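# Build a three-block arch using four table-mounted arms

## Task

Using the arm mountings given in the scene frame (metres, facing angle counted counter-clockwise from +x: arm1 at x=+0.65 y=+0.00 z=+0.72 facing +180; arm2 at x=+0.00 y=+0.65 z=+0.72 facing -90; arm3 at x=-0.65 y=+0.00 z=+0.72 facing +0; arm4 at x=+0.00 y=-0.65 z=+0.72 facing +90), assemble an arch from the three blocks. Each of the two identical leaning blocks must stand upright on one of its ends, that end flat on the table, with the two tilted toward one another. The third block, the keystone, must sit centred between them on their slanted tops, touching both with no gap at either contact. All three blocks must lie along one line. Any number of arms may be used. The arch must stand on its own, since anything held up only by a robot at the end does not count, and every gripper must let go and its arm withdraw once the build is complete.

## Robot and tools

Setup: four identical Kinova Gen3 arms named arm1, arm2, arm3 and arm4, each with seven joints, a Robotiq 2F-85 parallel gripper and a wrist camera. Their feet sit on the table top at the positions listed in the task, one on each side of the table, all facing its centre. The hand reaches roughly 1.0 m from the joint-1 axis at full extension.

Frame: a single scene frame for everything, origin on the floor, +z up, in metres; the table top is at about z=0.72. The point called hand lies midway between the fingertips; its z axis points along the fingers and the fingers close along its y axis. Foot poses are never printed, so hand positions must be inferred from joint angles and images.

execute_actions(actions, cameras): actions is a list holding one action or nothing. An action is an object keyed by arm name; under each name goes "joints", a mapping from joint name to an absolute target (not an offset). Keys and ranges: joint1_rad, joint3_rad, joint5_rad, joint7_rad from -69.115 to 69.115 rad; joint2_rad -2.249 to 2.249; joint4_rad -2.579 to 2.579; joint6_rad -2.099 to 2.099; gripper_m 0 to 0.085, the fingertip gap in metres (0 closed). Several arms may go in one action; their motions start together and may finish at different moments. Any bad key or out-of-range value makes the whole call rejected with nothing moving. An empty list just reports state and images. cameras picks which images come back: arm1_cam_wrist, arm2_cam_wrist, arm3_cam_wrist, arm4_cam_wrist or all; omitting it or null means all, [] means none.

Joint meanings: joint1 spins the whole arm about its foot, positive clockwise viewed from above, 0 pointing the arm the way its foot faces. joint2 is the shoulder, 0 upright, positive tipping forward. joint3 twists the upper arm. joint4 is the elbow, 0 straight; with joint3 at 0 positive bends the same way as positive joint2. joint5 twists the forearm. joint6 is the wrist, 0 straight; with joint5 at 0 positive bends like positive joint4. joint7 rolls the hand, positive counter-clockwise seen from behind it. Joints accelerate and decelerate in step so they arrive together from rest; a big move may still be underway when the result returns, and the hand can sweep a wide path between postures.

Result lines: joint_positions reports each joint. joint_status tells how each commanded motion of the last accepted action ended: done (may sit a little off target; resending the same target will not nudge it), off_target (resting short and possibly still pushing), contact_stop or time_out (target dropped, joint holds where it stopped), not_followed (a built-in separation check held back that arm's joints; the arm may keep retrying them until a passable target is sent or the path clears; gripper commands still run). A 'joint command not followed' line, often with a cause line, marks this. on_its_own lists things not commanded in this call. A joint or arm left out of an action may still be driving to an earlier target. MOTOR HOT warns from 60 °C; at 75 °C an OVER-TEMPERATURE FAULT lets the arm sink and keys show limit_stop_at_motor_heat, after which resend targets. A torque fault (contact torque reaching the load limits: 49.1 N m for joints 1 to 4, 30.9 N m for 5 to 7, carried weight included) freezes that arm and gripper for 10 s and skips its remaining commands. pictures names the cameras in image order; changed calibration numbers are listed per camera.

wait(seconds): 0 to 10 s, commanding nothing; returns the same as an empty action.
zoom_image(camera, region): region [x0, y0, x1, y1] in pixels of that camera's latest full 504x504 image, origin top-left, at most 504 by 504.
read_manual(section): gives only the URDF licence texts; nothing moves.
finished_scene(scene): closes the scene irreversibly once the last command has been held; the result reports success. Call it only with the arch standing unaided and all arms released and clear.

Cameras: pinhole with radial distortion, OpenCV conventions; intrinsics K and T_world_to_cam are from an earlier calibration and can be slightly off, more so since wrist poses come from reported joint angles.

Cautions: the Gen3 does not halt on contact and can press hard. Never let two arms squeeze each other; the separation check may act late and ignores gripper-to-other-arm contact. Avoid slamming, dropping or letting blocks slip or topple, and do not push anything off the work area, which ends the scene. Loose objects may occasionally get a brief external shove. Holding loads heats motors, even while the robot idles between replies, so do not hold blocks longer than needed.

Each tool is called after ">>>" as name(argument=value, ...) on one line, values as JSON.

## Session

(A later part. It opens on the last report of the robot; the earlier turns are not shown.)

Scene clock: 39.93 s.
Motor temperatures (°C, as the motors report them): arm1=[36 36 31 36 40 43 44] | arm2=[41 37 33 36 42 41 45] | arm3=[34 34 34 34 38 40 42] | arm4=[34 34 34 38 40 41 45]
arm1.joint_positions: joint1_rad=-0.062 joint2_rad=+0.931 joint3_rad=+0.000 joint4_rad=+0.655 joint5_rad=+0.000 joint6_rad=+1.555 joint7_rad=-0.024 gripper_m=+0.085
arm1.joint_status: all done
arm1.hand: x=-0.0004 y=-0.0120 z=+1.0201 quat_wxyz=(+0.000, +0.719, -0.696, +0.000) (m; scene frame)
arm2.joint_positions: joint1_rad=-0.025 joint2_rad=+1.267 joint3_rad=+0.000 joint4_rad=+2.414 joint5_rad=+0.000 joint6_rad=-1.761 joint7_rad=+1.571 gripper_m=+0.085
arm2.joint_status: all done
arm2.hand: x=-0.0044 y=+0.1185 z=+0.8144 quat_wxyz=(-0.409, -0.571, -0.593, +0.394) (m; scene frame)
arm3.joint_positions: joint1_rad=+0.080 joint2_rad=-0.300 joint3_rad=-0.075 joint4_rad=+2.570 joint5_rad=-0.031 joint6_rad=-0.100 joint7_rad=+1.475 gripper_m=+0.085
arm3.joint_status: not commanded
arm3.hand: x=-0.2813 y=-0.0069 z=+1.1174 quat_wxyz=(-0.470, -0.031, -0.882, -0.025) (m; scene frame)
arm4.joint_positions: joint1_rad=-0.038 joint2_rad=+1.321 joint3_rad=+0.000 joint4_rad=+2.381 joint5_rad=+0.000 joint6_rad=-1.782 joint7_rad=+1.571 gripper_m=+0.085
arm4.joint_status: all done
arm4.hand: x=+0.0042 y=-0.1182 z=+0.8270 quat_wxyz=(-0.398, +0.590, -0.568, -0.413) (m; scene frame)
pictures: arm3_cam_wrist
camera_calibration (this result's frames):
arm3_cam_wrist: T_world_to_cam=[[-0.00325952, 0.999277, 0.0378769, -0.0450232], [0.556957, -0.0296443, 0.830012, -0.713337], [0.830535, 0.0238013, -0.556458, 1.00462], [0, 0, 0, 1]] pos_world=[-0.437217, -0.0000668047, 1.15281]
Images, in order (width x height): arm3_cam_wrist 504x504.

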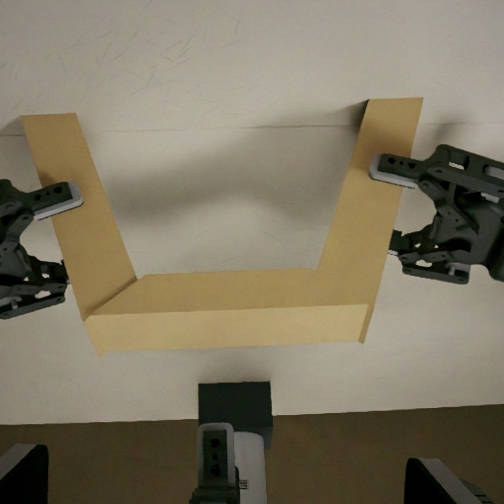

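>>> execute_actions(actions=[{"arm2": {"joints": {"joint2_rad": 1.3147, "joint4_rad": 2.5458, "joint6_rad": -1.9405}}, "arm4": {"joints": {"joint2_rad": 1.37, "joint4_rad": 2.513, "joint6_rad": -1.963}}, "arm1": {"joints": {"joint2_rad": 0.3, "joint4_rad": 1.3}}}], cameras=[])

>>> execute_actions(actions=[{"arm2": {"joints": {"joint2_rad": 0.5}}, "arm4": {"joints": {"joint2_rad": 0.55}}}], cameras=["arm3_cam_wrist"])

Scene clock: 42.27 s.
Motor temperatures (°C, as the motors report them): arm1=[36 36 31 36 40 43 44] | arm2=[41 37 33 36 42 41 45] | arm3=[34 34 34 34 38 40 42] | arm4=[34 34 34 38 40 41 45]
arm1.joint_positions: joint1_rad=-0.062 joint2_rad=+0.300 joint3_rad=+0.000 joint4_rad=+1.300 joint5_rad=+0.000 joint6_rad=+1.556 joint7_rad=-0.024 gripper_m=+0.085
arm1.joint_status: all done
arm1.hand: x=+0.2168 y=+0.0003 z=+1.1665 quat_wxyz=(-0.005, +0.718, -0.696, +0.005) (m; scene frame)
arm2.joint_positions: joint1_rad=-0.025 joint2_rad=+1.315 joint3_rad=+0.000 joint4_rad=+2.546 joint5_rad=+0.000 joint6_rad=-1.941 joint7_rad=+1.571 gripper_m=+0.085
arm2.joint_status: all done
arm2.hand: x=-0.0060 y=+0.1583 z=+0.8289 quat_wxyz=(-0.409, -0.571, -0.593, +0.394) (m; scene frame)
arm3.joint_positions: joint1_rad=+0.080 joint2_rad=-0.300 joint3_rad=-0.075 joint4_rad=+2.570 joint5_rad=-0.031 joint6_rad=-0.100 joint7_rad=+1.475 gripper_m=+0.085
arm3.joint_status: not commanded
arm3.hand: x=-0.2813 y=-0.0069 z=+1.1174 quat_wxyz=(-0.470, -0.031, -0.882, -0.025) (m; scene frame)
arm4.joint_positions: joint1_rad=-0.038 joint2_rad=+1.370 joint3_rad=+0.000 joint4_rad=+2.513 joint5_rad=+0.000 joint6_rad=-1.963 joint7_rad=+1.571 gripper_m=+0.085
arm4.joint_status: all done
arm4.hand: x=+0.0058 y=-0.1589 z=+0.8414 quat_wxyz=(-0.398, +0.590, -0.568, -0.413) (m; scene frame)
pictures: none
No camera images: the call's "cameras" was empty. Leave "cameras" out to get every camera's image.

Scene clock: 44.43 s.
Motor temperatures (°C, as the motors report them): arm1=[36 36 31 36 40 43 44] | arm2=[41 37 33 36 42 41 45] | arm3=[34 34 34 34 38 40 42] | arm4=[34 34 34 38 40 41 45]
arm1.joint_positions: joint1_rad=-0.062 joint2_rad=+0.300 joint3_rad=+0.000 joint4_rad=+1.300 joint5_rad=+0.000 joint6_rad=+1.555 joint7_rad=-0.024 gripper_m=+0.085
arm1.joint_status: not commanded
arm1.hand: x=+0.2169 y=+0.0003 z=+1.1665 quat_wxyz=(-0.005, +0.718, -0.696, +0.005) (m; scene frame)
arm2.joint_positions: joint1_rad=-0.024 joint2_rad=+0.500 joint3_rad=+0.000 joint4_rad=+2.546 joint5_rad=+0.000 joint6_rad=-1.941 joint7_rad=+1.571 gripper_m=+0.085
arm2.joint_status: all done
arm2.hand: x=-0.0055 y=+0.1350 z=+1.2611 quat_wxyz=(-0.611, -0.368, -0.382, +0.588) (m; scene frame)
arm3.joint_positions: joint1_rad=+0.080 joint2_rad=-0.300 joint3_rad=-0.075 joint4_rad=+2.570 joint5_rad=-0.031 joint6_rad=-0.100 joint7_rad=+1.475 gripper_m=+0.085
arm3.joint_status: not commanded
arm3.hand: x=-0.2813 y=-0.0069 z=+1.1174 quat_wxyz=(-0.470, -0.031, -0.882, -0.025) (m; scene frame)
arm4.joint_positions: joint1_rad=-0.038 joint2_rad=+0.550 joint3_rad=+0.000 joint4_rad=+2.513 joint5_rad=+0.000 joint6_rad=-1.963 joint7_rad=+1.571 gripper_m=+0.085
arm4.joint_status: all done
arm4.hand: x=+0.0046 y=-0.1294 z=+1.2823 quat_wxyz=(-0.591, +0.377, -0.362, -0.614) (m; scene frame)
pictures: arm3_cam_wrist
camera_calibration (this result's frames):
arm3_cam_wrist: T_world_to_cam=[[-0.00325942, 0.999277, 0.037877, -0.0450232], [0.556957, -0.0296444, 0.830012, -0.713337], [0.830535, 0.0238012, -0.556458, 1.00462], [0, 0, 0, 1]] pos_world=[-0.437217, -0.000066813, 1.15281]
Images, in order (width x height): arm3_cam_wrist 504x504.

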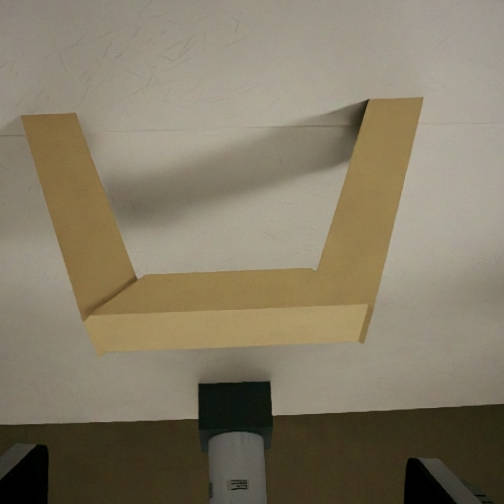

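The arch is standing on its own and all the arms are clear of it, so I'm ending scene 1.

>>> finished_scene(scene=1)

The scene is finished: the task was done.


## Next scene

The same job, from a new start.

>>> execute_actions(actions=[])

Scene clock: 0.00 s.
Motor temperatures (°C, as the motors report them): arm1=[36 36 31 36 40 43 44] | arm2=[41 37 33 36 42 41 45] | arm3=[34 34 34 33 38 40 42] | arm4=[34 33 34 38 40 41 45]
arm1.joint_positions: joint1_rad=-0.006 joint2_rad=-0.394 joint3_rad=-0.078 joint4_rad=+1.513 joint5_rad=-0.033 joint6_rad=+2.024 joint7_rad=+1.481 gripper_m=+0.085
arm1.joint_status: not commanded
arm1.hand: x=+0.5313 y=+0.0005 z=+1.2996 quat_wxyz=(+0.000, +1.000, -0.002, +0.002) (m; scene frame)
arm2.joint_positions: joint1_rad=-0.007 joint2_rad=-0.395 joint3_rad=-0.076 joint4_rad=+1.512 joint5_rad=-0.031 joint6_rad=+2.023 joint7_rad=+1.481 gripper_m=+0.085
arm2.joint_status: not commanded
arm2.hand: x=+0.0009 y=+0.5243 z=+1.2853 quat_wxyz=(+0.005, -0.702, -0.712, -0.004) (m; scene frame)
arm3.joint_positions: joint1_rad=-0.007 joint2_rad=-0.397 joint3_rad=-0.075 joint4_rad=+1.509 joint5_rad=-0.031 joint6_rad=+2.026 joint7_rad=+1.475 gripper_m=+0.085
arm3.joint_status: not commanded
arm3.hand: x=-0.5360 y=+0.0093 z=+1.3071 quat_wxyz=(-0.005, +0.022, -1.000, +0.004) (m; scene frame)
arm4.joint_positions: joint1_rad=-0.010 joint2_rad=-0.398 joint3_rad=-0.075 joint4_rad=+1.509 joint5_rad=-0.031 joint6_rad=+2.027 joint7_rad=+1.478 gripper_m=+0.085
arm4.joint_status: not commanded
arm4.hand: x=+0.0005 y=-0.5325 z=+1.3119 quat_wxyz=(-0.002, +0.707, -0.707, +0.000) (m; scene frame)
pictures: arm1_cam_wrist, arm2_cam_wrist, arm3_cam_wrist, arm4_cam_wrist
Images, in order (width x height): arm1_cam_wrist 504x504, arm2_cam_wrist 504x504, arm3_cam_wrist 504x504, arm4_cam_wrist 504x504.

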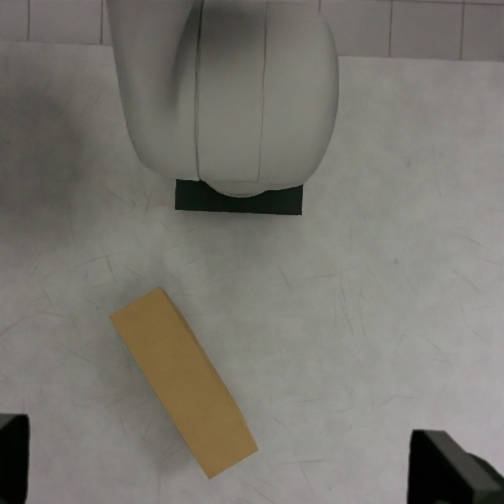

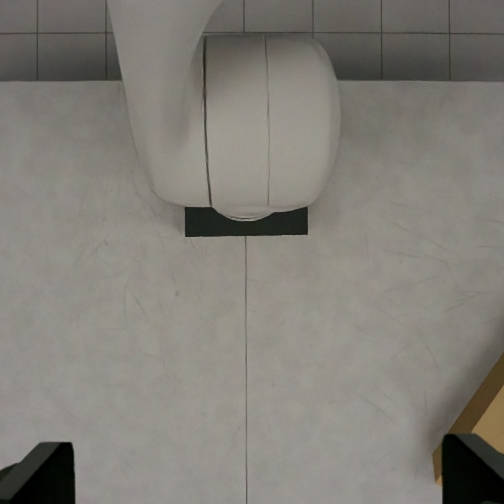

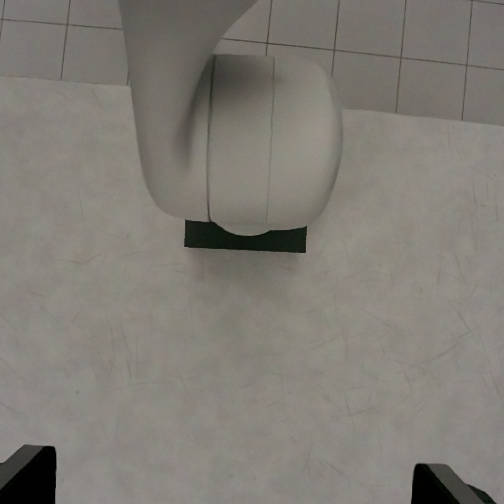

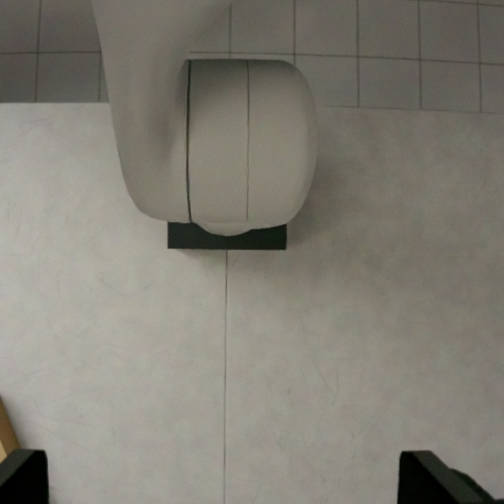

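>>> execute_actions(actions=[{"arm1": {"joints": {"joint1_rad": 0.032, "joint2_rad": 0.398, "joint3_rad": 0, "joint4_rad": 2.46, "joint5_rad": 0, "joint6_rad": 0.284, "joint7_rad": 2.196}}, "arm2": {"joints": {"joint1_rad": -0.85, "joint2_rad": 0.2, "joint3_rad": 0, "joint4_rad": 1.37, "joint5_rad": 0, "joint6_rad": 1.57, "joint7_rad": 1.571}}, "arm4": {"joints": {"joint1_rad": 0.8, "joint2_rad": 0.25, "joint3_rad": 0, "joint4_rad": 1.32, "joint5_rad": 0, "joint6_rad": 1.57, "joint7_rad": 1.571}}, "arm3": {"joints": {"joint1_rad": 0.08, "joint2_rad": -0.3, "joint4_rad": 2.57, "joint6_rad": -0.1}}}], cameras=["arm1_cam_wrist", "arm2_cam_wrist", "arm4_cam_wrist"])

Scene clock: 3.43 s.
Motor temperatures (°C, as the motors report them): arm1=[36 36 31 36 40 43 44] | arm2=[41 37 33 36 42 41 45] | arm3=[34 34 34 33 38 40 42] | arm4=[34 33 34 38 40 41 45]
arm1.joint_positions: joint1_rad=+0.032 joint2_rad=+0.398 joint3_rad=+0.000 joint4_rad=+2.460 joint5_rad=+0.000 joint6_rad=+0.284 joint7_rad=+2.196 gripper_m=+0.085
arm1.joint_status: all done
arm1.hand: x=+0.4022 y=+0.0344 z=+0.8599 quat_wxyz=(+0.000, +0.957, +0.289, +0.000) (m; scene frame)
arm2.joint_positions: joint1_rad=-0.850 joint2_rad=+0.200 joint3_rad=+0.000 joint4_rad=+1.370 joint5_rad=+0.000 joint6_rad=+1.570 joint7_rad=+1.571 gripper_m=+0.085
arm2.joint_status: all done
arm2.hand: x=+0.2867 y=+0.3691 z=+1.1697 quat_wxyz=(+0.001, -0.346, -0.938, -0.006) (m; scene frame)
arm3.joint_positions: joint1_rad=+0.080 joint2_rad=-0.300 joint3_rad=-0.075 joint4_rad=+2.570 joint5_rad=-0.031 joint6_rad=-0.100 joint7_rad=+1.475 gripper_m=+0.085
arm3.joint_status: all done
arm3.hand: x=-0.2813 y=-0.0069 z=+1.1174 quat_wxyz=(-0.470, -0.031, -0.882, -0.025) (m; scene frame)
arm4.joint_positions: joint1_rad=+0.800 joint2_rad=+0.250 joint3_rad=+0.000 joint4_rad=+1.320 joint5_rad=+0.000 joint6_rad=+1.570 joint7_rad=+1.571 gripper_m=+0.085
arm4.joint_status: all done
arm4.hand: x=+0.3178 y=-0.3779 z=+1.1925 quat_wxyz=(-0.001, +0.376, -0.927, +0.000) (m; scene frame)
pictures: arm1_cam_wrist, arm2_cam_wrist, arm4_cam_wrist
camera_calibration (this result's frames):
arm1_cam_wrist: T_world_to_cam=[[0.59542, -0.803348, 0.0103573, -0.225359], [-0.803332, -0.595123, 0.0220547, 0.378588], [-0.0115537, -0.0214522, -0.999703, 1.0128], [0, 0, 0, 1]] pos_world=[0.450017, 0.0659919, 1.00648]
arm2_cam_wrist: T_world_to_cam=[[0.673521, 0.739162, -0.00298864, -0.453676], [0.739064, -0.673353, 0.0195136, 0.0635859], [0.0124113, -0.0153516, -0.999805, 1.3177], [0, 0, 0, 1]] pos_world=[0.242212, 0.398384, 1.31484]
arm4_cam_wrist: T_world_to_cam=[[-0.703317, 0.70828, 0.0606936, 0.410559], [0.710031, 0.704078, 0.011404, 0.0813259], [-0.0346559, 0.051115, -0.998091, 1.36866], [0, 0, 0, 1]] pos_world=[0.278441, -0.418009, 1.3402]
Images, in order (width x height): arm1_cam_wrist 504x504, arm2_cam_wrist 504x504, arm4_cam_wrist 504x504.

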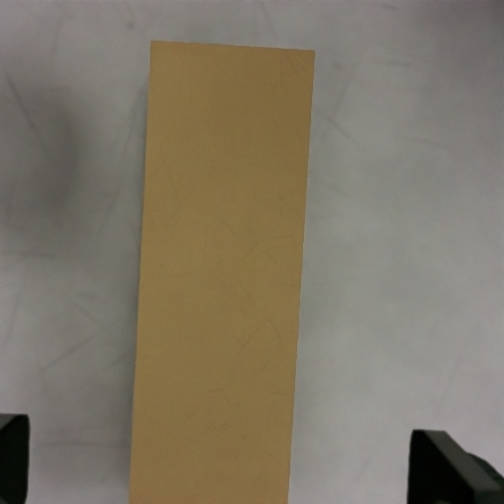

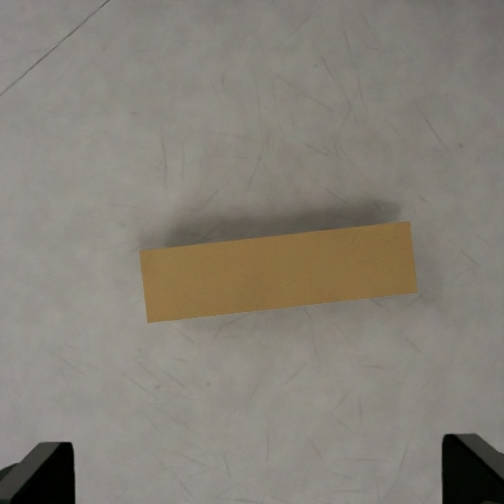

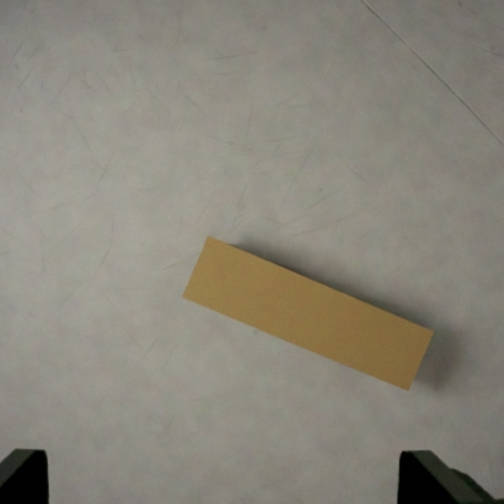

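>>> execute_actions(actions=[{"arm1": {"joints": {"joint1_rad": 0.0443, "joint2_rad": 0.844, "joint4_rad": 2.4914, "joint6_rad": -0.194, "joint7_rad": 2.208}}, "arm2": {"joints": {"joint1_rad": -0.8755, "joint2_rad": 0.656, "joint4_rad": 2.094, "joint6_rad": 0.392, "joint7_rad": 0.049}}, "arm4": {"joints": {"joint1_rad": 0.598, "joint2_rad": 0.778, "joint4_rad": 1.923, "joint6_rad": 0.441, "joint7_rad": 2.556}}}], cameras=["arm1_cam_wrist", "arm2_cam_wrist", "arm4_cam_wrist"])

Scene clock: 6.27 s.
Motor temperatures (°C, as the motors report them): arm1=[36 36 31 36 40 43 44] | arm2=[41 37 33 36 42 41 45] | arm3=[34 34 34 34 38 40 42] | arm4=[34 33 34 38 40 41 45]
arm1.joint_positions: joint1_rad=+0.044 joint2_rad=+0.844 joint3_rad=+0.000 joint4_rad=+2.491 joint5_rad=+0.000 joint6_rad=-0.194 joint7_rad=+2.208 gripper_m=+0.085
arm1.joint_status: all done
arm1.hand: x=+0.3996 y=+0.0376 z=+0.7449 quat_wxyz=(+0.000, +0.957, +0.289, +0.000) (m; scene frame)
arm2.joint_positions: joint1_rad=-0.875 joint2_rad=+0.656 joint3_rad=+0.000 joint4_rad=+2.094 joint5_rad=+0.000 joint6_rad=+0.392 joint7_rad=+0.049 gripper_m=+0.085
arm2.joint_status: all done
arm2.hand: x=+0.2768 y=+0.3953 z=+0.8003 quat_wxyz=(+0.006, -0.892, -0.452, -0.003) (m; scene frame)
arm3.joint_positions: joint1_rad=+0.080 joint2_rad=-0.300 joint3_rad=-0.075 joint4_rad=+2.570 joint5_rad=-0.031 joint6_rad=-0.100 joint7_rad=+1.475 gripper_m=+0.085
arm3.joint_status: not commanded
arm3.hand: x=-0.2813 y=-0.0069 z=+1.1174 quat_wxyz=(-0.470, -0.031, -0.882, -0.025) (m; scene frame)
arm4.joint_positions: joint1_rad=+0.598 joint2_rad=+0.778 joint3_rad=+0.000 joint4_rad=+1.923 joint5_rad=+0.000 joint6_rad=+0.441 joint7_rad=+2.556 gripper_m=+0.085
arm4.joint_status: all done
arm4.hand: x=+0.2622 y=-0.3112 z=+0.7999 quat_wxyz=(+0.000, +0.830, -0.558, +0.000) (m; scene frame)
pictures: arm1_cam_wrist, arm2_cam_wrist, arm4_cam_wrist
camera_calibration (this result's frames):
arm1_cam_wrist: T_world_to_cam=[[0.595184, -0.803527, 0.0099887, -0.219692], [-0.803497, -0.594883, 0.0225104, 0.380726], [-0.0121456, -0.0214237, -0.999697, 0.898143], [0, 0, 0, 1]] pos_world=[0.447579, 0.0692003, 0.891495]
arm2_cam_wrist: T_world_to_cam=[[0.787019, -0.616549, -0.0216318, 0.0519621], [-0.616346, -0.787316, 0.0158644, 0.518872], [-0.0268122, 0.000847024, -0.99964, 0.953213], [0, 0, 0, 1]] pos_world=[0.304467, 0.439746, 0.945763]
arm4_cam_wrist: T_world_to_cam=[[-0.920139, -0.386819, 0.0609525, 0.0638651], [-0.38699, 0.922036, 0.00945984, 0.435289], [-0.0598596, -0.0148836, -0.998096, 0.957588], [0, 0, 0, 1]] pos_world=[0.284538, -0.362396, 0.947754]
Images, in order (width x height): arm1_cam_wrist 504x504, arm2_cam_wrist 504x504, arm4_cam_wrist 504x504.

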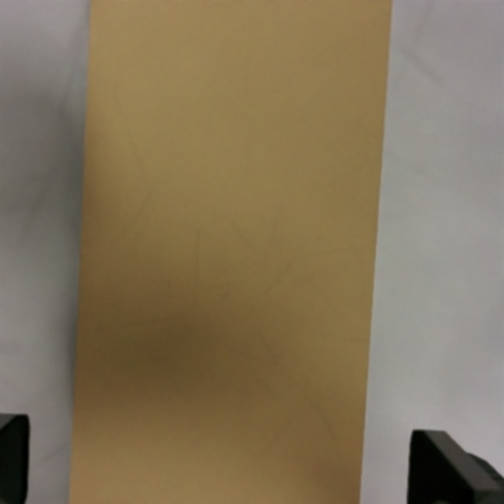

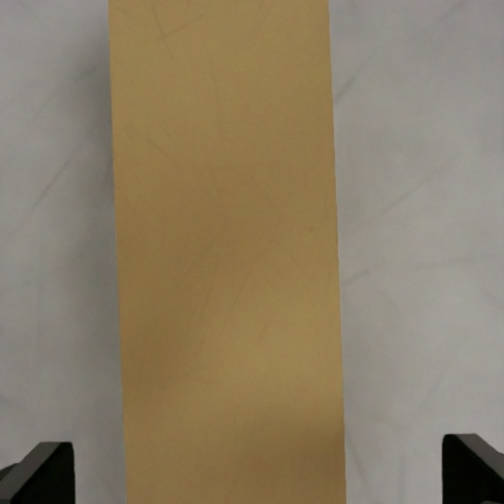

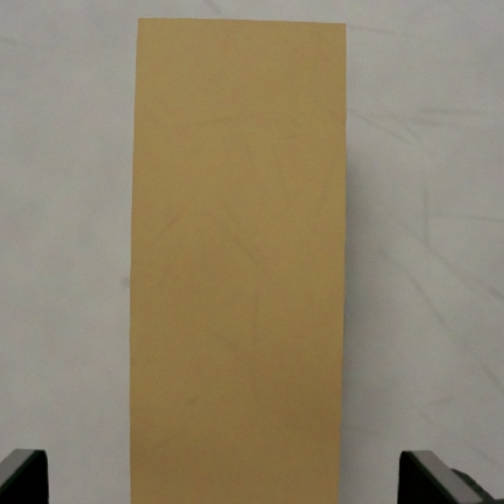

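>>> execute_actions(actions=[{"arm1": {"joints": {"gripper_m": 0.04}}, "arm2": {"joints": {"joint1_rad": -0.9074, "joint2_rad": 0.7953, "joint4_rad": 2.1233, "joint6_rad": 0.223, "joint7_rad": 0.017}}, "arm4": {"joints": {"joint1_rad": 0.6166, "joint2_rad": 0.9002, "joint4_rad": 1.9485, "joint6_rad": 0.2929, "joint7_rad": 2.575}}}], cameras=["arm2_cam_wrist", "arm4_cam_wrist"])

Scene clock: 7.90 s.
Motor temperatures (°C, as the motors report them): arm1=[36 36 31 36 40 43 44] | arm2=[41 37 33 36 42 41 45] | arm3=[34 34 34 34 38 40 42] | arm4=[34 33 34 38 40 41 45]
arm1.joint_positions: joint1_rad=+0.044 joint2_rad=+0.841 joint3_rad=+0.000 joint4_rad=+2.493 joint5_rad=+0.000 joint6_rad=-0.193 joint7_rad=+2.208 gripper_m=+0.057
arm1.joint_status: gripper_m off_target (ended at +0.057, target +0.040)
arm1.hand: x=+0.3996 y=+0.0376 z=+0.7457 quat_wxyz=(+0.000, +0.957, +0.289, +0.000) (m; scene frame)
arm2.joint_positions: joint1_rad=-0.907 joint2_rad=+0.795 joint3_rad=+0.000 joint4_rad=+2.123 joint5_rad=+0.000 joint6_rad=+0.223 joint7_rad=+0.017 gripper_m=+0.085
arm2.joint_status: all done
arm2.hand: x=+0.2797 y=+0.4089 z=+0.7456 quat_wxyz=(+0.006, -0.892, -0.452, -0.003) (m; scene frame)
arm3.joint_positions: joint1_rad=+0.080 joint2_rad=-0.300 joint3_rad=-0.075 joint4_rad=+2.570 joint5_rad=-0.031 joint6_rad=-0.100 joint7_rad=+1.475 gripper_m=+0.085
arm3.joint_status: not commanded
arm3.hand: x=-0.2813 y=-0.0069 z=+1.1174 quat_wxyz=(-0.470, -0.031, -0.882, -0.025) (m; scene frame)
arm4.joint_positions: joint1_rad=+0.617 joint2_rad=+0.900 joint3_rad=+0.000 joint4_rad=+1.949 joint5_rad=+0.000 joint6_rad=+0.293 joint7_rad=+2.575 gripper_m=+0.085
arm4.joint_status: all done
arm4.hand: x=+0.2634 y=-0.3233 z=+0.7451 quat_wxyz=(+0.000, +0.830, -0.558, +0.000) (m; scene frame)
pictures: arm2_cam_wrist, arm4_cam_wrist
camera_calibration (this result's frames):
arm2_cam_wrist: T_world_to_cam=[[0.786939, -0.616668, -0.0211409, 0.056609], [-0.616464, -0.787223, 0.0158658, 0.532229], [-0.0264265, 0.000547164, -0.999651, 0.89866], [0, 0, 0, 1]] pos_world=[0.3073, 0.4534, 0.891098]
arm4_cam_wrist: T_world_to_cam=[[-0.919993, -0.387232, 0.0605423, 0.0637519], [-0.387381, 0.921868, 0.00972221, 0.4473], [-0.0595768, -0.0145086, -0.998118, 0.90282], [0, 0, 0, 1]] pos_world=[0.285714, -0.374567, 0.892912]
Images, in order (width x height): arm2_cam_wrist 504x504, arm4_cam_wrist 504x504.

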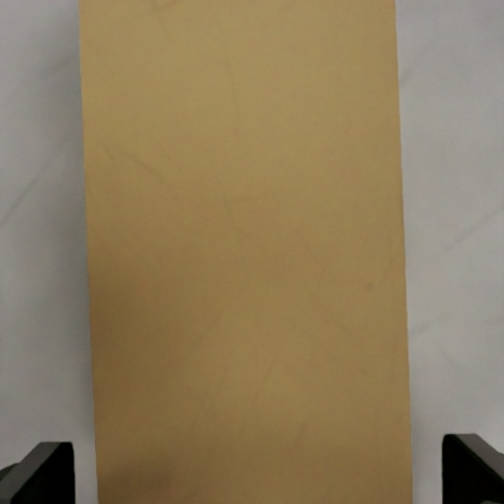

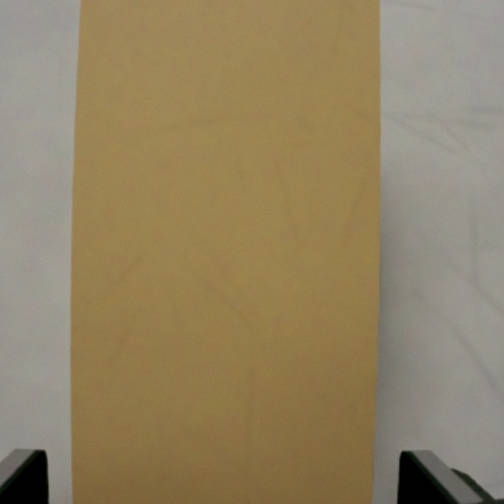

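>>> execute_actions(actions=[{"arm1": {"joints": {"joint2_rad": 0.125, "joint4_rad": 2.321, "joint6_rad": 0.695}}, "arm2": {"joints": {"gripper_m": 0.04}}, "arm4": {"joints": {"gripper_m": 0.04}}}], cameras=[])

Scene clock: 10.10 s.
Motor temperatures (°C, as the motors report them): arm1=[36 36 31 36 40 43 44] | arm2=[41 37 33 36 42 41 45] | arm3=[34 34 34 34 38 40 42] | arm4=[34 33 34 38 40 41 45]
arm1.joint_positions: joint1_rad=+0.044 joint2_rad=+0.126 joint3_rad=+0.000 joint4_rad=+2.322 joint5_rad=+0.000 joint6_rad=+0.695 joint7_rad=+2.208 gripper_m=+0.057
arm1.joint_status: all done
arm1.hand: x=+0.3998 y=+0.0376 z=+0.9496 quat_wxyz=(+0.000, +0.957, +0.289, +0.001) (m; scene frame)
arm2.joint_positions: joint1_rad=-0.907 joint2_rad=+0.794 joint3_rad=+0.000 joint4_rad=+2.124 joint5_rad=+0.000 joint6_rad=+0.224 joint7_rad=+0.017 gripper_m=+0.059
arm2.joint_status: gripper_m off_target (ended at +0.059, target +0.040)
arm2.hand: x=+0.2796 y=+0.4090 z=+0.7461 quat_wxyz=(+0.006, -0.892, -0.452, -0.003) (m; scene frame)
arm3.joint_positions: joint1_rad=+0.080 joint2_rad=-0.300 joint3_rad=-0.075 joint4_rad=+2.570 joint5_rad=-0.031 joint6_rad=-0.100 joint7_rad=+1.475 gripper_m=+0.085
arm3.joint_status: not commanded
arm3.hand: x=-0.2813 y=-0.0069 z=+1.1174 quat_wxyz=(-0.470, -0.031, -0.882, -0.025) (m; scene frame)
arm4.joint_positions: joint1_rad=+0.617 joint2_rad=+0.899 joint3_rad=+0.000 joint4_rad=+1.949 joint5_rad=+0.000 joint6_rad=+0.293 joint7_rad=+2.575 gripper_m=+0.058
arm4.joint_status: gripper_m off_target (ended at +0.058, target +0.040)
arm4.hand: x=+0.2636 y=-0.3232 z=+0.7456 quat_wxyz=(+0.000, +0.830, -0.558, +0.000) (m; scene frame)
pictures: none
No camera images: the call's "cameras" was empty. Leave "cameras" out to get every camera's image.

>>> execute_actions(actions=[{"arm1": {"joints": {"joint1_rad": -0.087, "joint2_rad": 0.931, "joint4_rad": 0.655, "joint6_rad": 1.5555, "joint7_rad": 3.093}}, "arm2": {"joints": {"joint2_rad": 0.324, "joint4_rad": 1.9685, "joint6_rad": 0.849, "joint7_rad": 1.571}}, "arm4": {"joints": {"joint2_rad": 0.462, "joint4_rad": 1.845, "joint6_rad": 0.834, "joint7_rad": 1.571}}}], cameras=[])

>>> execute_actions(actions=[{"arm2": {"joints": {"joint1_rad": -0.0245, "joint2_rad": 1.225, "joint4_rad": 2.434, "joint6_rad": -1.739}}, "arm4": {"joints": {"joint1_rad": -0.0385, "joint2_rad": 1.292, "joint4_rad": 2.397, "joint6_rad": -1.769}}}], cameras=["arm3_cam_wrist"])

Scene clock: 13.33 s.
Motor temperatures (°C, as the motors report them): arm1=[36 36 31 36 40 43 44] | arm2=[41 37 33 36 42 41 45] | arm3=[34 34 34 34 38 40 42] | arm4=[34 33 34 38 40 41 45]
arm1.joint_positions: joint1_rad=-0.087 joint2_rad=+0.933 joint3_rad=+0.000 joint4_rad=+0.656 joint5_rad=+0.000 joint6_rad=+1.555 joint7_rad=+3.093 gripper_m=+0.057
arm1.joint_status: all done
arm1.hand: x=+0.0005 y=-0.0280 z=+1.0186 quat_wxyz=(+0.001, +0.696, +0.718, +0.001) (m; scene frame)
arm2.joint_positions: joint1_rad=-0.907 joint2_rad=+0.326 joint3_rad=+0.000 joint4_rad=+1.970 joint5_rad=+0.000 joint6_rad=+0.849 joint7_rad=+1.571 gripper_m=+0.059
arm2.joint_status: all done
arm2.hand: x=+0.2789 y=+0.4067 z=+0.9478 quat_wxyz=(+0.003, -0.319, -0.948, -0.007) (m; scene frame)
arm3.joint_positions: joint1_rad=+0.080 joint2_rad=-0.300 joint3_rad=-0.075 joint4_rad=+2.570 joint5_rad=-0.031 joint6_rad=-0.100 joint7_rad=+1.475 gripper_m=+0.085
arm3.joint_status: not commanded
arm3.hand: x=-0.2813 y=-0.0069 z=+1.1174 quat_wxyz=(-0.470, -0.031, -0.882, -0.025) (m; scene frame)
arm4.joint_positions: joint1_rad=+0.617 joint2_rad=+0.464 joint3_rad=+0.000 joint4_rad=+1.846 joint5_rad=+0.000 joint6_rad=+0.834 joint7_rad=+1.571 gripper_m=+0.058
arm4.joint_status: all done
arm4.hand: x=+0.2630 y=-0.3239 z=+0.9490 quat_wxyz=(+0.001, +0.459, -0.888, +0.001) (m; scene frame)
pictures: none
No camera images: the call's "cameras" was empty. Leave "cameras" out to get every camera's image.

Scene clock: 16.30 s.
Motor temperatures (°C, as the motors report them): arm1=[36 36 31 36 40 43 44] | arm2=[41 37 33 36 42 41 45] | arm3=[34 34 34 34 38 40 42] | arm4=[34 34 34 38 40 41 45]
arm1.joint_positions: joint1_rad=-0.087 joint2_rad=+0.933 joint3_rad=+0.000 joint4_rad=+0.656 joint5_rad=+0.000 joint6_rad=+1.555 joint7_rad=+3.093 gripper_m=+0.057
arm1.joint_status: not commanded
arm1.hand: x=+0.0005 y=-0.0280 z=+1.0185 quat_wxyz=(+0.001, +0.696, +0.718, +0.001) (m; scene frame)
arm2.joint_positions: joint1_rad=-0.025 joint2_rad=+1.227 joint3_rad=+0.000 joint4_rad=+2.435 joint5_rad=+0.000 joint6_rad=-1.737 joint7_rad=+1.571 gripper_m=+0.059
arm2.joint_status: all done
arm2.hand: x=-0.0044 y=+0.1191 z=+0.8257 quat_wxyz=(-0.408, -0.572, -0.594, +0.392) (m; scene frame)
arm3.joint_positions: joint1_rad=+0.080 joint2_rad=-0.300 joint3_rad=-0.075 joint4_rad=+2.570 joint5_rad=-0.031 joint6_rad=-0.100 joint7_rad=+1.475 gripper_m=+0.085
arm3.joint_status: not commanded
arm3.hand: x=-0.2813 y=-0.0069 z=+1.1174 quat_wxyz=(-0.470, -0.031, -0.882, -0.025) (m; scene frame)
arm4.joint_positions: joint1_rad=-0.038 joint2_rad=+1.295 joint3_rad=+0.000 joint4_rad=+2.398 joint5_rad=+0.000 joint6_rad=-1.767 joint7_rad=+1.571 gripper_m=+0.058
arm4.joint_status: all done
arm4.hand: x=+0.0043 y=-0.1192 z=+0.8345 quat_wxyz=(-0.396, +0.592, -0.569, -0.412) (m; scene frame)
pictures: arm3_cam_wrist
camera_calibration (this result's frames):
arm3_cam_wrist: T_world_to_cam=[[-0.00325958, 0.999277, 0.0378768, -0.0450232], [0.556957, -0.0296442, 0.830012, -0.713337], [0.830535, 0.0238013, -0.556458, 1.00462], [0, 0, 0, 1]] pos_world=[-0.437217, -0.0000668081, 1.15281]
Images, in order (width x height): arm3_cam_wrist 504x504.

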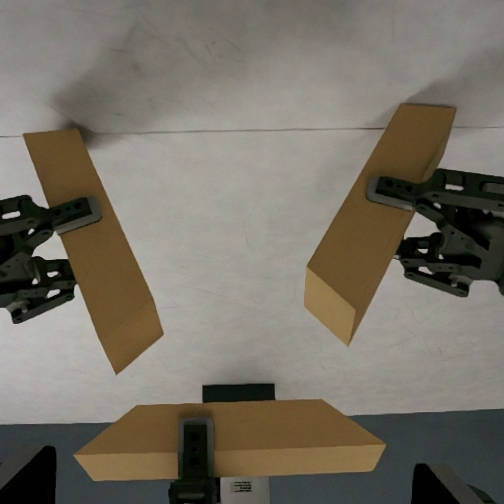

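>>> execute_actions(actions=[{"arm2": {"joints": {"joint2_rad": 1.3626, "joint4_rad": 2.403, "joint6_rad": -1.9856}}, "arm4": {"joints": {"joint2_rad": 1.3354, "joint4_rad": 2.3717, "joint6_rad": -1.787}}}], cameras=["arm3_cam_wrist"])

Scene clock: 17.77 s.
Motor temperatures (°C, as the motors report them): arm1=[36 36 31 36 40 43 44] | arm2=[41 37 33 36 42 41 45] | arm3=[34 34 34 34 38 40 42] | arm4=[34 34 34 38 40 41 45]
arm1.joint_positions: joint1_rad=-0.087 joint2_rad=+0.933 joint3_rad=+0.000 joint4_rad=+0.656 joint5_rad=+0.000 joint6_rad=+1.555 joint7_rad=+3.093 gripper_m=+0.057
arm1.joint_status: not commanded
arm1.hand: x=+0.0005 y=-0.0280 z=+1.0185 quat_wxyz=(+0.001, +0.696, +0.718, +0.001) (m; scene frame)
arm2.joint_positions: joint1_rad=-0.024 joint2_rad=+1.365 joint3_rad=+0.000 joint4_rad=+2.404 joint5_rad=+0.000 joint6_rad=-1.983 joint7_rad=+1.571 gripper_m=+0.059
arm2.joint_status: all done
arm2.hand: x=-0.0044 y=+0.1192 z=+0.8300 quat_wxyz=(-0.448, -0.543, -0.564, +0.431) (m; scene frame)
arm3.joint_positions: joint1_rad=+0.080 joint2_rad=-0.300 joint3_rad=-0.075 joint4_rad=+2.570 joint5_rad=-0.031 joint6_rad=-0.100 joint7_rad=+1.475 gripper_m=+0.085
arm3.joint_status: not commanded
arm3.hand: x=-0.2813 y=-0.0069 z=+1.1174 quat_wxyz=(-0.470, -0.031, -0.882, -0.025) (m; scene frame)
arm4.joint_positions: joint1_rad=-0.039 joint2_rad=+1.338 joint3_rad=+0.000 joint4_rad=+2.372 joint5_rad=+0.000 joint6_rad=-1.785 joint7_rad=+1.571 gripper_m=+0.058
arm4.joint_status: all done
arm4.hand: x=+0.0043 y=-0.1194 z=+0.8198 quat_wxyz=(-0.396, +0.592, -0.569, -0.412) (m; scene frame)
pictures: arm3_cam_wrist
camera_calibration (this result's frames):
arm3_cam_wrist: T_world_to_cam=[[-0.0032597, 0.999277, 0.0378767, -0.0450231], [0.556957, -0.0296441, 0.830012, -0.713337], [0.830535, 0.0238013, -0.556458, 1.00462], [0, 0, 0, 1]] pos_world=[-0.437217, -0.0000668045, 1.15281]
Images, in order (width x height): arm3_cam_wrist 504x504.

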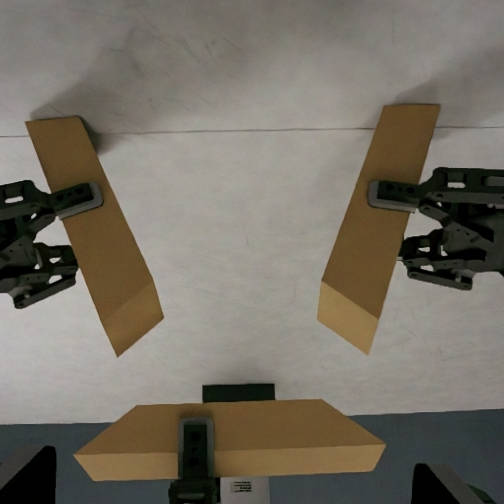

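>>> execute_actions(actions=[{"arm2": {"joints": {"joint2_rad": 1.4282, "joint4_rad": 2.368, "joint6_rad": -2.066}}, "arm4": {"joints": {"joint2_rad": 1.347, "joint4_rad": 2.3644, "joint6_rad": -1.7913}}, "arm1": {"joints": {"joint2_rad": 0.966, "joint4_rad": 0.837, "joint6_rad": 1.339}}}], cameras=["arm3_cam_wrist"])

Scene clock: 19.23 s.
Motor temperatures (°C, as the motors report them): arm1=[36 36 31 36 40 43 44] | arm2=[41 37 33 36 42 41 45] | arm3=[34 34 34 34 38 40 42] | arm4=[34 34 34 38 40 41 45]
arm1.joint_positions: joint1_rad=-0.087 joint2_rad=+0.968 joint3_rad=+0.000 joint4_rad=+0.838 joint5_rad=+0.000 joint6_rad=+1.339 joint7_rad=+3.093 gripper_m=+0.057
arm1.joint_status: all done
arm1.hand: x=+0.0008 y=-0.0280 z=+0.9390 quat_wxyz=(+0.001, +0.696, +0.718, +0.001) (m; scene frame)
arm2.joint_positions: joint1_rad=-0.024 joint2_rad=+1.427 joint3_rad=+0.000 joint4_rad=+2.369 joint5_rad=+0.000 joint6_rad=-2.067 joint7_rad=+1.571 gripper_m=+0.059
arm2.joint_status: all done
arm2.hand: x=-0.0046 y=+0.1185 z=+0.8265 quat_wxyz=(-0.464, -0.531, -0.551, +0.446) (m; scene frame)
arm3.joint_positions: joint1_rad=+0.080 joint2_rad=-0.300 joint3_rad=-0.075 joint4_rad=+2.570 joint5_rad=-0.031 joint6_rad=-0.100 joint7_rad=+1.475 gripper_m=+0.085
arm3.joint_status: not commanded
arm3.hand: x=-0.2813 y=-0.0069 z=+1.1174 quat_wxyz=(-0.470, -0.031, -0.882, -0.025) (m; scene frame)
arm4.joint_positions: joint1_rad=-0.039 joint2_rad=+1.347 joint3_rad=+0.000 joint4_rad=+2.366 joint5_rad=+0.000 joint6_rad=-1.792 joint7_rad=+1.571 gripper_m=+0.058
arm4.joint_status: all done
arm4.hand: x=+0.0043 y=-0.1186 z=+0.8181 quat_wxyz=(-0.398, +0.591, -0.568, -0.413) (m; scene frame)
pictures: arm3_cam_wrist
camera_calibration (this result's frames):
arm3_cam_wrist: T_world_to_cam=[[-0.00325955, 0.999277, 0.0378769, -0.0450233], [0.556957, -0.0296443, 0.830012, -0.713337], [0.830535, 0.0238013, -0.556458, 1.00462], [0, 0, 0, 1]] pos_world=[-0.437217, -0.0000667869, 1.15281]
Images, in order (width x height): arm3_cam_wrist 504x504.

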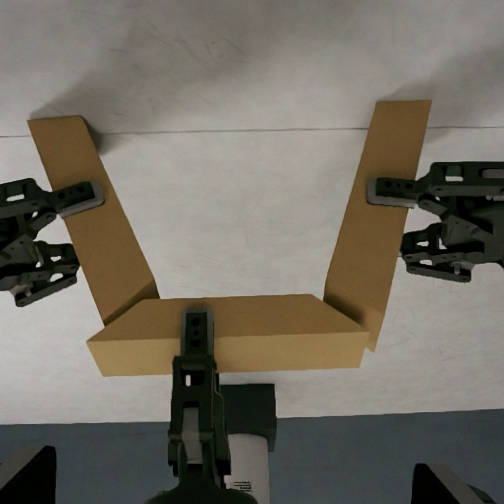

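>>> execute_actions(actions=[{"arm1": {"joints": {"joint1_rad": -0.066, "joint7_rad": 3.114}}}], cameras=["arm3_cam_wrist"])

Scene clock: 19.97 s.
Motor temperatures (°C, as the motors report them): arm1=[36 36 31 36 40 43 44] | arm2=[41 37 33 36 42 41 45] | arm3=[34 34 34 34 38 40 42] | arm4=[34 34 34 38 40 41 45]
arm1.joint_positions: joint1_rad=-0.066 joint2_rad=+0.968 joint3_rad=+0.000 joint4_rad=+0.838 joint5_rad=+0.000 joint6_rad=+1.339 joint7_rad=+3.114 gripper_m=+0.057
arm1.joint_status: all done
arm1.hand: x=+0.0003 y=-0.0144 z=+0.9390 quat_wxyz=(+0.001, +0.696, +0.719, +0.001) (m; scene frame)
arm2.joint_positions: joint1_rad=-0.024 joint2_rad=+1.427 joint3_rad=+0.000 joint4_rad=+2.369 joint5_rad=+0.000 joint6_rad=-2.067 joint7_rad=+1.571 gripper_m=+0.059
arm2.joint_status: not commanded
arm2.hand: x=-0.0046 y=+0.1185 z=+0.8265 quat_wxyz=(-0.464, -0.531, -0.551, +0.446) (m; scene frame)
arm3.joint_positions: joint1_rad=+0.080 joint2_rad=-0.300 joint3_rad=-0.075 joint4_rad=+2.570 joint5_rad=-0.031 joint6_rad=-0.100 joint7_rad=+1.475 gripper_m=+0.085
arm3.joint_status: not commanded
arm3.hand: x=-0.2813 y=-0.0069 z=+1.1174 quat_wxyz=(-0.470, -0.031, -0.882, -0.025) (m; scene frame)
arm4.joint_positions: joint1_rad=-0.039 joint2_rad=+1.347 joint3_rad=+0.000 joint4_rad=+2.366 joint5_rad=+0.000 joint6_rad=-1.792 joint7_rad=+1.571 gripper_m=+0.058
arm4.joint_status: not commanded
arm4.hand: x=+0.0043 y=-0.1186 z=+0.8181 quat_wxyz=(-0.398, +0.591, -0.568, -0.413) (m; scene frame)
pictures: arm3_cam_wrist
camera_calibration (this result's frames):
arm3_cam_wrist: T_world_to_cam=[[-0.00325977, 0.999277, 0.0378766, -0.045023], [0.556957, -0.0296439, 0.830012, -0.713337], [0.830535, 0.0238013, -0.556458, 1.00462], [0, 0, 0, 1]] pos_world=[-0.437217, -0.0000667939, 1.15281]
Images, in order (width x height): arm3_cam_wrist 504x504.

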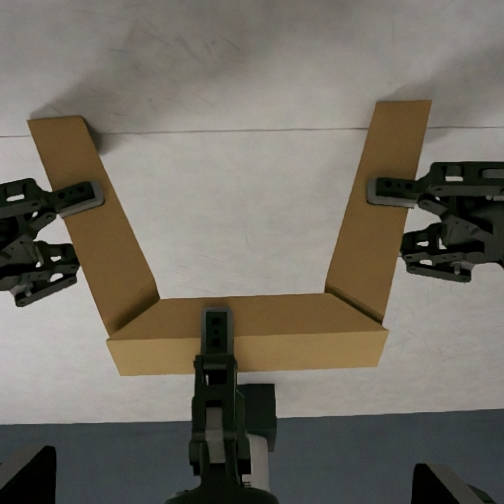

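Aligned now. I'll lower the keystone onto the legs.

>>> execute_actions(actions=[{"arm1": {"joints": {"joint2_rad": 0.9775, "joint4_rad": 0.8613, "joint6_rad": 1.3028}}}], cameras=["arm3_cam_wrist"])

Scene clock: 20.83 s.
Motor temperatures (°C, as the motors report them): arm1=[36 36 31 36 40 43 44] | arm2=[41 37 33 36 42 41 45] | arm3=[34 34 34 34 38 40 42] | arm4=[34 34 34 38 40 41 45]
arm1.joint_positions: joint1_rad=-0.068 joint2_rad=+0.976 joint3_rad=-0.001 joint4_rad=+0.861 joint5_rad=-0.001 joint6_rad=+1.303 joint7_rad=+3.114 gripper_m=+0.057
arm1.joint_status: all done
arm1.hand: x=-0.0008 y=-0.0164 z=+0.9271 quat_wxyz=(+0.000, +0.695, +0.719, -0.001) (m; scene frame)
arm2.joint_positions: joint1_rad=-0.024 joint2_rad=+1.427 joint3_rad=+0.000 joint4_rad=+2.369 joint5_rad=+0.000 joint6_rad=-2.067 joint7_rad=+1.571 gripper_m=+0.059
arm2.joint_status: not commanded
arm2.hand: x=-0.0046 y=+0.1185 z=+0.8265 quat_wxyz=(-0.464, -0.531, -0.551, +0.446) (m; scene frame)
arm3.joint_positions: joint1_rad=+0.080 joint2_rad=-0.300 joint3_rad=-0.075 joint4_rad=+2.570 joint5_rad=-0.031 joint6_rad=-0.100 joint7_rad=+1.475 gripper_m=+0.085
arm3.joint_status: not commanded
arm3.hand: x=-0.2813 y=-0.0069 z=+1.1174 quat_wxyz=(-0.470, -0.031, -0.882, -0.025) (m; scene frame)
arm4.joint_positions: joint1_rad=-0.039 joint2_rad=+1.347 joint3_rad=+0.000 joint4_rad=+2.366 joint5_rad=+0.000 joint6_rad=-1.792 joint7_rad=+1.571 gripper_m=+0.058
arm4.joint_status: not commanded
arm4.hand: x=+0.0043 y=-0.1186 z=+0.8181 quat_wxyz=(-0.398, +0.591, -0.568, -0.413) (m; scene frame)
pictures: arm3_cam_wrist
camera_calibration (this result's frames):
arm3_cam_wrist: T_world_to_cam=[[-0.00325948, 0.999277, 0.037877, -0.0450233], [0.556957, -0.0296444, 0.830012, -0.713337], [0.830535, 0.0238013, -0.556458, 1.00462], [0, 0, 0, 1]] pos_world=[-0.437217, -0.0000667929, 1.15281]
Images, in order (width x height): arm3_cam_wrist 504x504.

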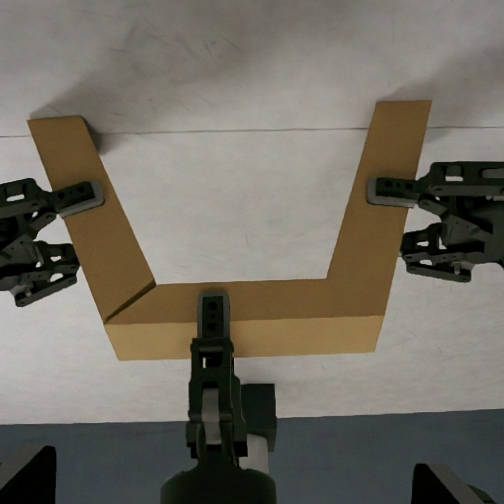

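>>> execute_actions(actions=[{"arm1": {"joints": {"gripper_m": 0.085}}}], cameras=[])

>>> execute_actions(actions=[{"arm2": {"joints": {"gripper_m": 0.085}}, "arm4": {"joints": {"gripper_m": 0.085}}, "arm1": {"joints": {"joint2_rad": 0.931, "joint4_rad": 0.655, "joint6_rad": 1.5555}}}], cameras=["arm3_cam_wrist"])

Scene clock: 21.90 s.
Motor temperatures (°C, as the motors report them): arm1=[36 36 31 36 40 43 44] | arm2=[41 37 33 36 42 41 45] | arm3=[34 34 34 34 38 40 42] | arm4=[34 34 34 38 40 41 45]
arm1.joint_positions: joint1_rad=-0.066 joint2_rad=+0.977 joint3_rad=+0.000 joint4_rad=+0.861 joint5_rad=+0.000 joint6_rad=+1.303 joint7_rad=+3.114 gripper_m=+0.085
arm1.joint_status: all done
arm1.hand: x=-0.0004 y=-0.0143 z=+0.9256 quat_wxyz=(+0.000, +0.696, +0.718, +0.000) (m; scene frame)
arm2.joint_positions: joint1_rad=-0.024 joint2_rad=+1.427 joint3_rad=+0.000 joint4_rad=+2.369 joint5_rad=+0.000 joint6_rad=-2.067 joint7_rad=+1.571 gripper_m=+0.059
arm2.joint_status: not commanded
arm2.hand: x=-0.0045 y=+0.1184 z=+0.8265 quat_wxyz=(-0.464, -0.531, -0.551, +0.446) (m; scene frame)
arm3.joint_positions: joint1_rad=+0.080 joint2_rad=-0.300 joint3_rad=-0.075 joint4_rad=+2.570 joint5_rad=-0.031 joint6_rad=-0.100 joint7_rad=+1.475 gripper_m=+0.085
arm3.joint_status: not commanded
arm3.hand: x=-0.2813 y=-0.0069 z=+1.1174 quat_wxyz=(-0.470, -0.031, -0.882, -0.025) (m; scene frame)
arm4.joint_positions: joint1_rad=-0.039 joint2_rad=+1.347 joint3_rad=+0.000 joint4_rad=+2.365 joint5_rad=+0.000 joint6_rad=-1.792 joint7_rad=+1.571 gripper_m=+0.058
arm4.joint_status: not commanded
arm4.hand: x=+0.0043 y=-0.1185 z=+0.8181 quat_wxyz=(-0.398, +0.591, -0.568, -0.413) (m; scene frame)
pictures: none
No camera images: the call's "cameras" was empty. Leave "cameras" out to get every camera's image.

Scene clock: 23.13 s.
Motor temperatures (°C, as the motors report them): arm1=[36 36 31 36 40 43 44] | arm2=[41 37 33 36 42 41 45] | arm3=[34 34 34 34 38 40 42] | arm4=[34 34 34 38 40 41 45]
arm1.joint_positions: joint1_rad=-0.066 joint2_rad=+0.931 joint3_rad=+0.000 joint4_rad=+0.655 joint5_rad=+0.000 joint6_rad=+1.555 joint7_rad=+3.114 gripper_m=+0.085
arm1.joint_status: all done
arm1.hand: x=-0.0003 y=-0.0143 z=+1.0201 quat_wxyz=(+0.000, +0.696, +0.718, +0.000) (m; scene frame)
arm2.joint_positions: joint1_rad=-0.025 joint2_rad=+1.428 joint3_rad=+0.000 joint4_rad=+2.368 joint5_rad=+0.000 joint6_rad=-2.066 joint7_rad=+1.571 gripper_m=+0.085
arm2.joint_status: all done
arm2.hand: x=-0.0044 y=+0.1184 z=+0.8258 quat_wxyz=(-0.464, -0.531, -0.551, +0.446) (m; scene frame)
arm3.joint_positions: joint1_rad=+0.080 joint2_rad=-0.300 joint3_rad=-0.075 joint4_rad=+2.570 joint5_rad=-0.031 joint6_rad=-0.100 joint7_rad=+1.475 gripper_m=+0.085
arm3.joint_status: not commanded
arm3.hand: x=-0.2813 y=-0.0069 z=+1.1174 quat_wxyz=(-0.470, -0.031, -0.882, -0.025) (m; scene frame)
arm4.joint_positions: joint1_rad=-0.038 joint2_rad=+1.347 joint3_rad=+0.000 joint4_rad=+2.364 joint5_rad=+0.000 joint6_rad=-1.791 joint7_rad=+1.571 gripper_m=+0.085
arm4.joint_status: all done
arm4.hand: x=+0.0043 y=-0.1183 z=+0.8180 quat_wxyz=(-0.398, +0.590, -0.568, -0.413) (m; scene frame)
pictures: arm3_cam_wrist
camera_calibration (this result's frames):
arm3_cam_wrist: T_world_to_cam=[[-0.00325939, 0.999277, 0.0378769, -0.0450231], [0.556957, -0.0296443, 0.830012, -0.713337], [0.830535, 0.0238011, -0.556458, 1.00462], [0, 0, 0, 1]] pos_world=[-0.437217, -0.0000668407, 1.15281]
Images, in order (width x height): arm3_cam_wrist 504x504.

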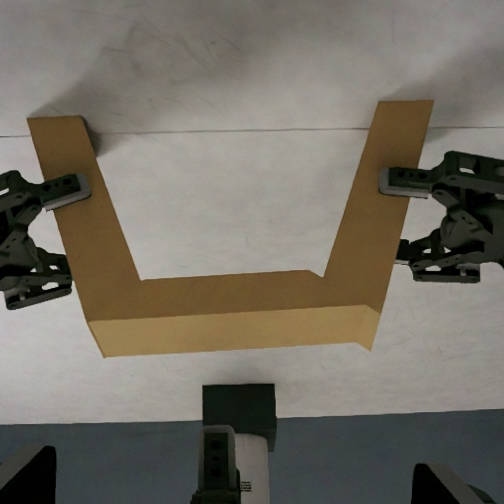

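>>> execute_actions(actions=[{"arm2": {"joints": {"joint2_rad": 1.3147, "joint4_rad": 2.5458, "joint6_rad": -1.9405}}, "arm4": {"joints": {"joint2_rad": 1.37, "joint4_rad": 2.513, "joint6_rad": -1.963}}, "arm1": {"joints": {"joint2_rad": 0.5, "joint4_rad": 1.1}}}], cameras=[])

>>> execute_actions(actions=[{"arm2": {"joints": {"joint2_rad": 0.7}}, "arm4": {"joints": {"joint2_rad": 0.75}}}], cameras=["arm3_cam_wrist"])

Scene clock: 25.07 s.
Motor temperatures (°C, as the motors report them): arm1=[36 36 31 36 40 43 44] | arm2=[41 37 33 36 42 41 45] | arm3=[34 34 34 34 38 40 42] | arm4=[34 34 34 38 40 41 45]
arm1.joint_positions: joint1_rad=-0.066 joint2_rad=+0.500 joint3_rad=+0.000 joint4_rad=+1.100 joint5_rad=+0.000 joint6_rad=+1.556 joint7_rad=+3.114 gripper_m=+0.085
arm1.joint_status: all done
arm1.hand: x=+0.1396 y=-0.0059 z=+1.1337 quat_wxyz=(+0.005, +0.696, +0.718, +0.005) (m; scene frame)
arm2.joint_positions: joint1_rad=-0.024 joint2_rad=+1.315 joint3_rad=+0.000 joint4_rad=+2.546 joint5_rad=+0.000 joint6_rad=-1.941 joint7_rad=+1.571 gripper_m=+0.085
arm2.joint_status: all done
arm2.hand: x=-0.0060 y=+0.1583 z=+0.8289 quat_wxyz=(-0.409, -0.571, -0.593, +0.394) (m; scene frame)
arm3.joint_positions: joint1_rad=+0.080 joint2_rad=-0.300 joint3_rad=-0.075 joint4_rad=+2.570 joint5_rad=-0.031 joint6_rad=-0.100 joint7_rad=+1.475 gripper_m=+0.085
arm3.joint_status: not commanded
arm3.hand: x=-0.2813 y=-0.0069 z=+1.1174 quat_wxyz=(-0.470, -0.031, -0.882, -0.025) (m; scene frame)
arm4.joint_positions: joint1_rad=-0.038 joint2_rad=+1.370 joint3_rad=+0.000 joint4_rad=+2.513 joint5_rad=+0.000 joint6_rad=-1.963 joint7_rad=+1.571 gripper_m=+0.085
arm4.joint_status: all done
arm4.hand: x=+0.0058 y=-0.1589 z=+0.8414 quat_wxyz=(-0.398, +0.590, -0.568, -0.413) (m; scene frame)
pictures: none
No camera images: the call's "cameras" was empty. Leave "cameras" out to get every camera's image.

Scene clock: 26.97 s.
Motor temperatures (°C, as the motors report them): arm1=[36 36 31 36 40 43 44] | arm2=[41 37 33 36 42 41 45] | arm3=[34 34 34 34 38 40 42] | arm4=[34 34 34 38 40 41 45]
arm1.joint_positions: joint1_rad=-0.066 joint2_rad=+0.500 joint3_rad=+0.000 joint4_rad=+1.100 joint5_rad=+0.000 joint6_rad=+1.555 joint7_rad=+3.114 gripper_m=+0.085
arm1.joint_status: not commanded
arm1.hand: x=+0.1396 y=-0.0059 z=+1.1338 quat_wxyz=(+0.005, +0.696, +0.718, +0.005) (m; scene frame)
arm2.joint_positions: joint1_rad=-0.024 joint2_rad=+0.700 joint3_rad=+0.000 joint4_rad=+2.546 joint5_rad=+0.000 joint6_rad=-1.941 joint7_rad=+1.571 gripper_m=+0.085
arm2.joint_status: all done
arm2.hand: x=-0.0043 y=+0.1076 z=+1.1554 quat_wxyz=(-0.570, -0.425, -0.441, +0.548) (m; scene frame)
arm3.joint_positions: joint1_rad=+0.080 joint2_rad=-0.300 joint3_rad=-0.075 joint4_rad=+2.570 joint5_rad=-0.031 joint6_rad=-0.100 joint7_rad=+1.475 gripper_m=+0.085
arm3.joint_status: not commanded
arm3.hand: x=-0.2813 y=-0.0069 z=+1.1174 quat_wxyz=(-0.470, -0.031, -0.882, -0.025) (m; scene frame)
arm4.joint_positions: joint1_rad=-0.038 joint2_rad=+0.750 joint3_rad=+0.000 joint4_rad=+2.513 joint5_rad=+0.000 joint6_rad=-1.963 joint7_rad=+1.571 gripper_m=+0.085
arm4.joint_status: all done
arm4.hand: x=+0.0036 y=-0.1028 z=+1.1748 quat_wxyz=(-0.552, +0.436, -0.420, -0.574) (m; scene frame)
pictures: arm3_cam_wrist
camera_calibration (this result's frames):
arm3_cam_wrist: T_world_to_cam=[[-0.00325934, 0.999277, 0.0378771, -0.0450234], [0.556957, -0.0296446, 0.830012, -0.713337], [0.830535, 0.0238012, -0.556458, 1.00462], [0, 0, 0, 1]] pos_world=[-0.437217, -0.0000667976, 1.15281]
Images, in order (width x height): arm3_cam_wrist 504x504.

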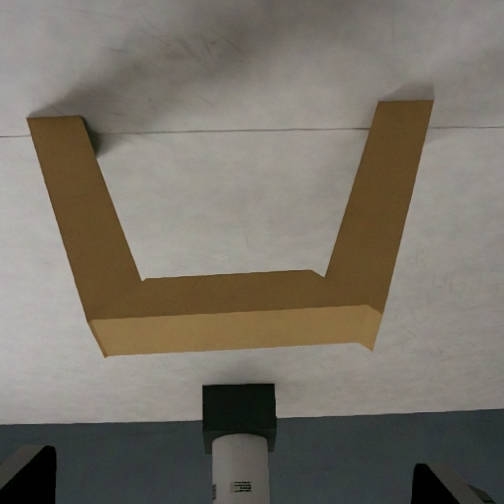

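>>> zoom_image(camera="arm3_cam_wrist", region=[60, 240, 420, 370])

Region (60, 240, 420, 370) of arm3_cam_wrist's 504x504 image, scaled by 1.400; it fills the top 182 rows of this view, and the rest is white.

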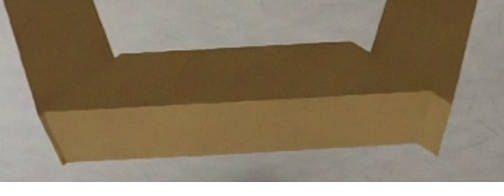

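>>> finished_scene(scene=2)

The scene is finished: the task was done.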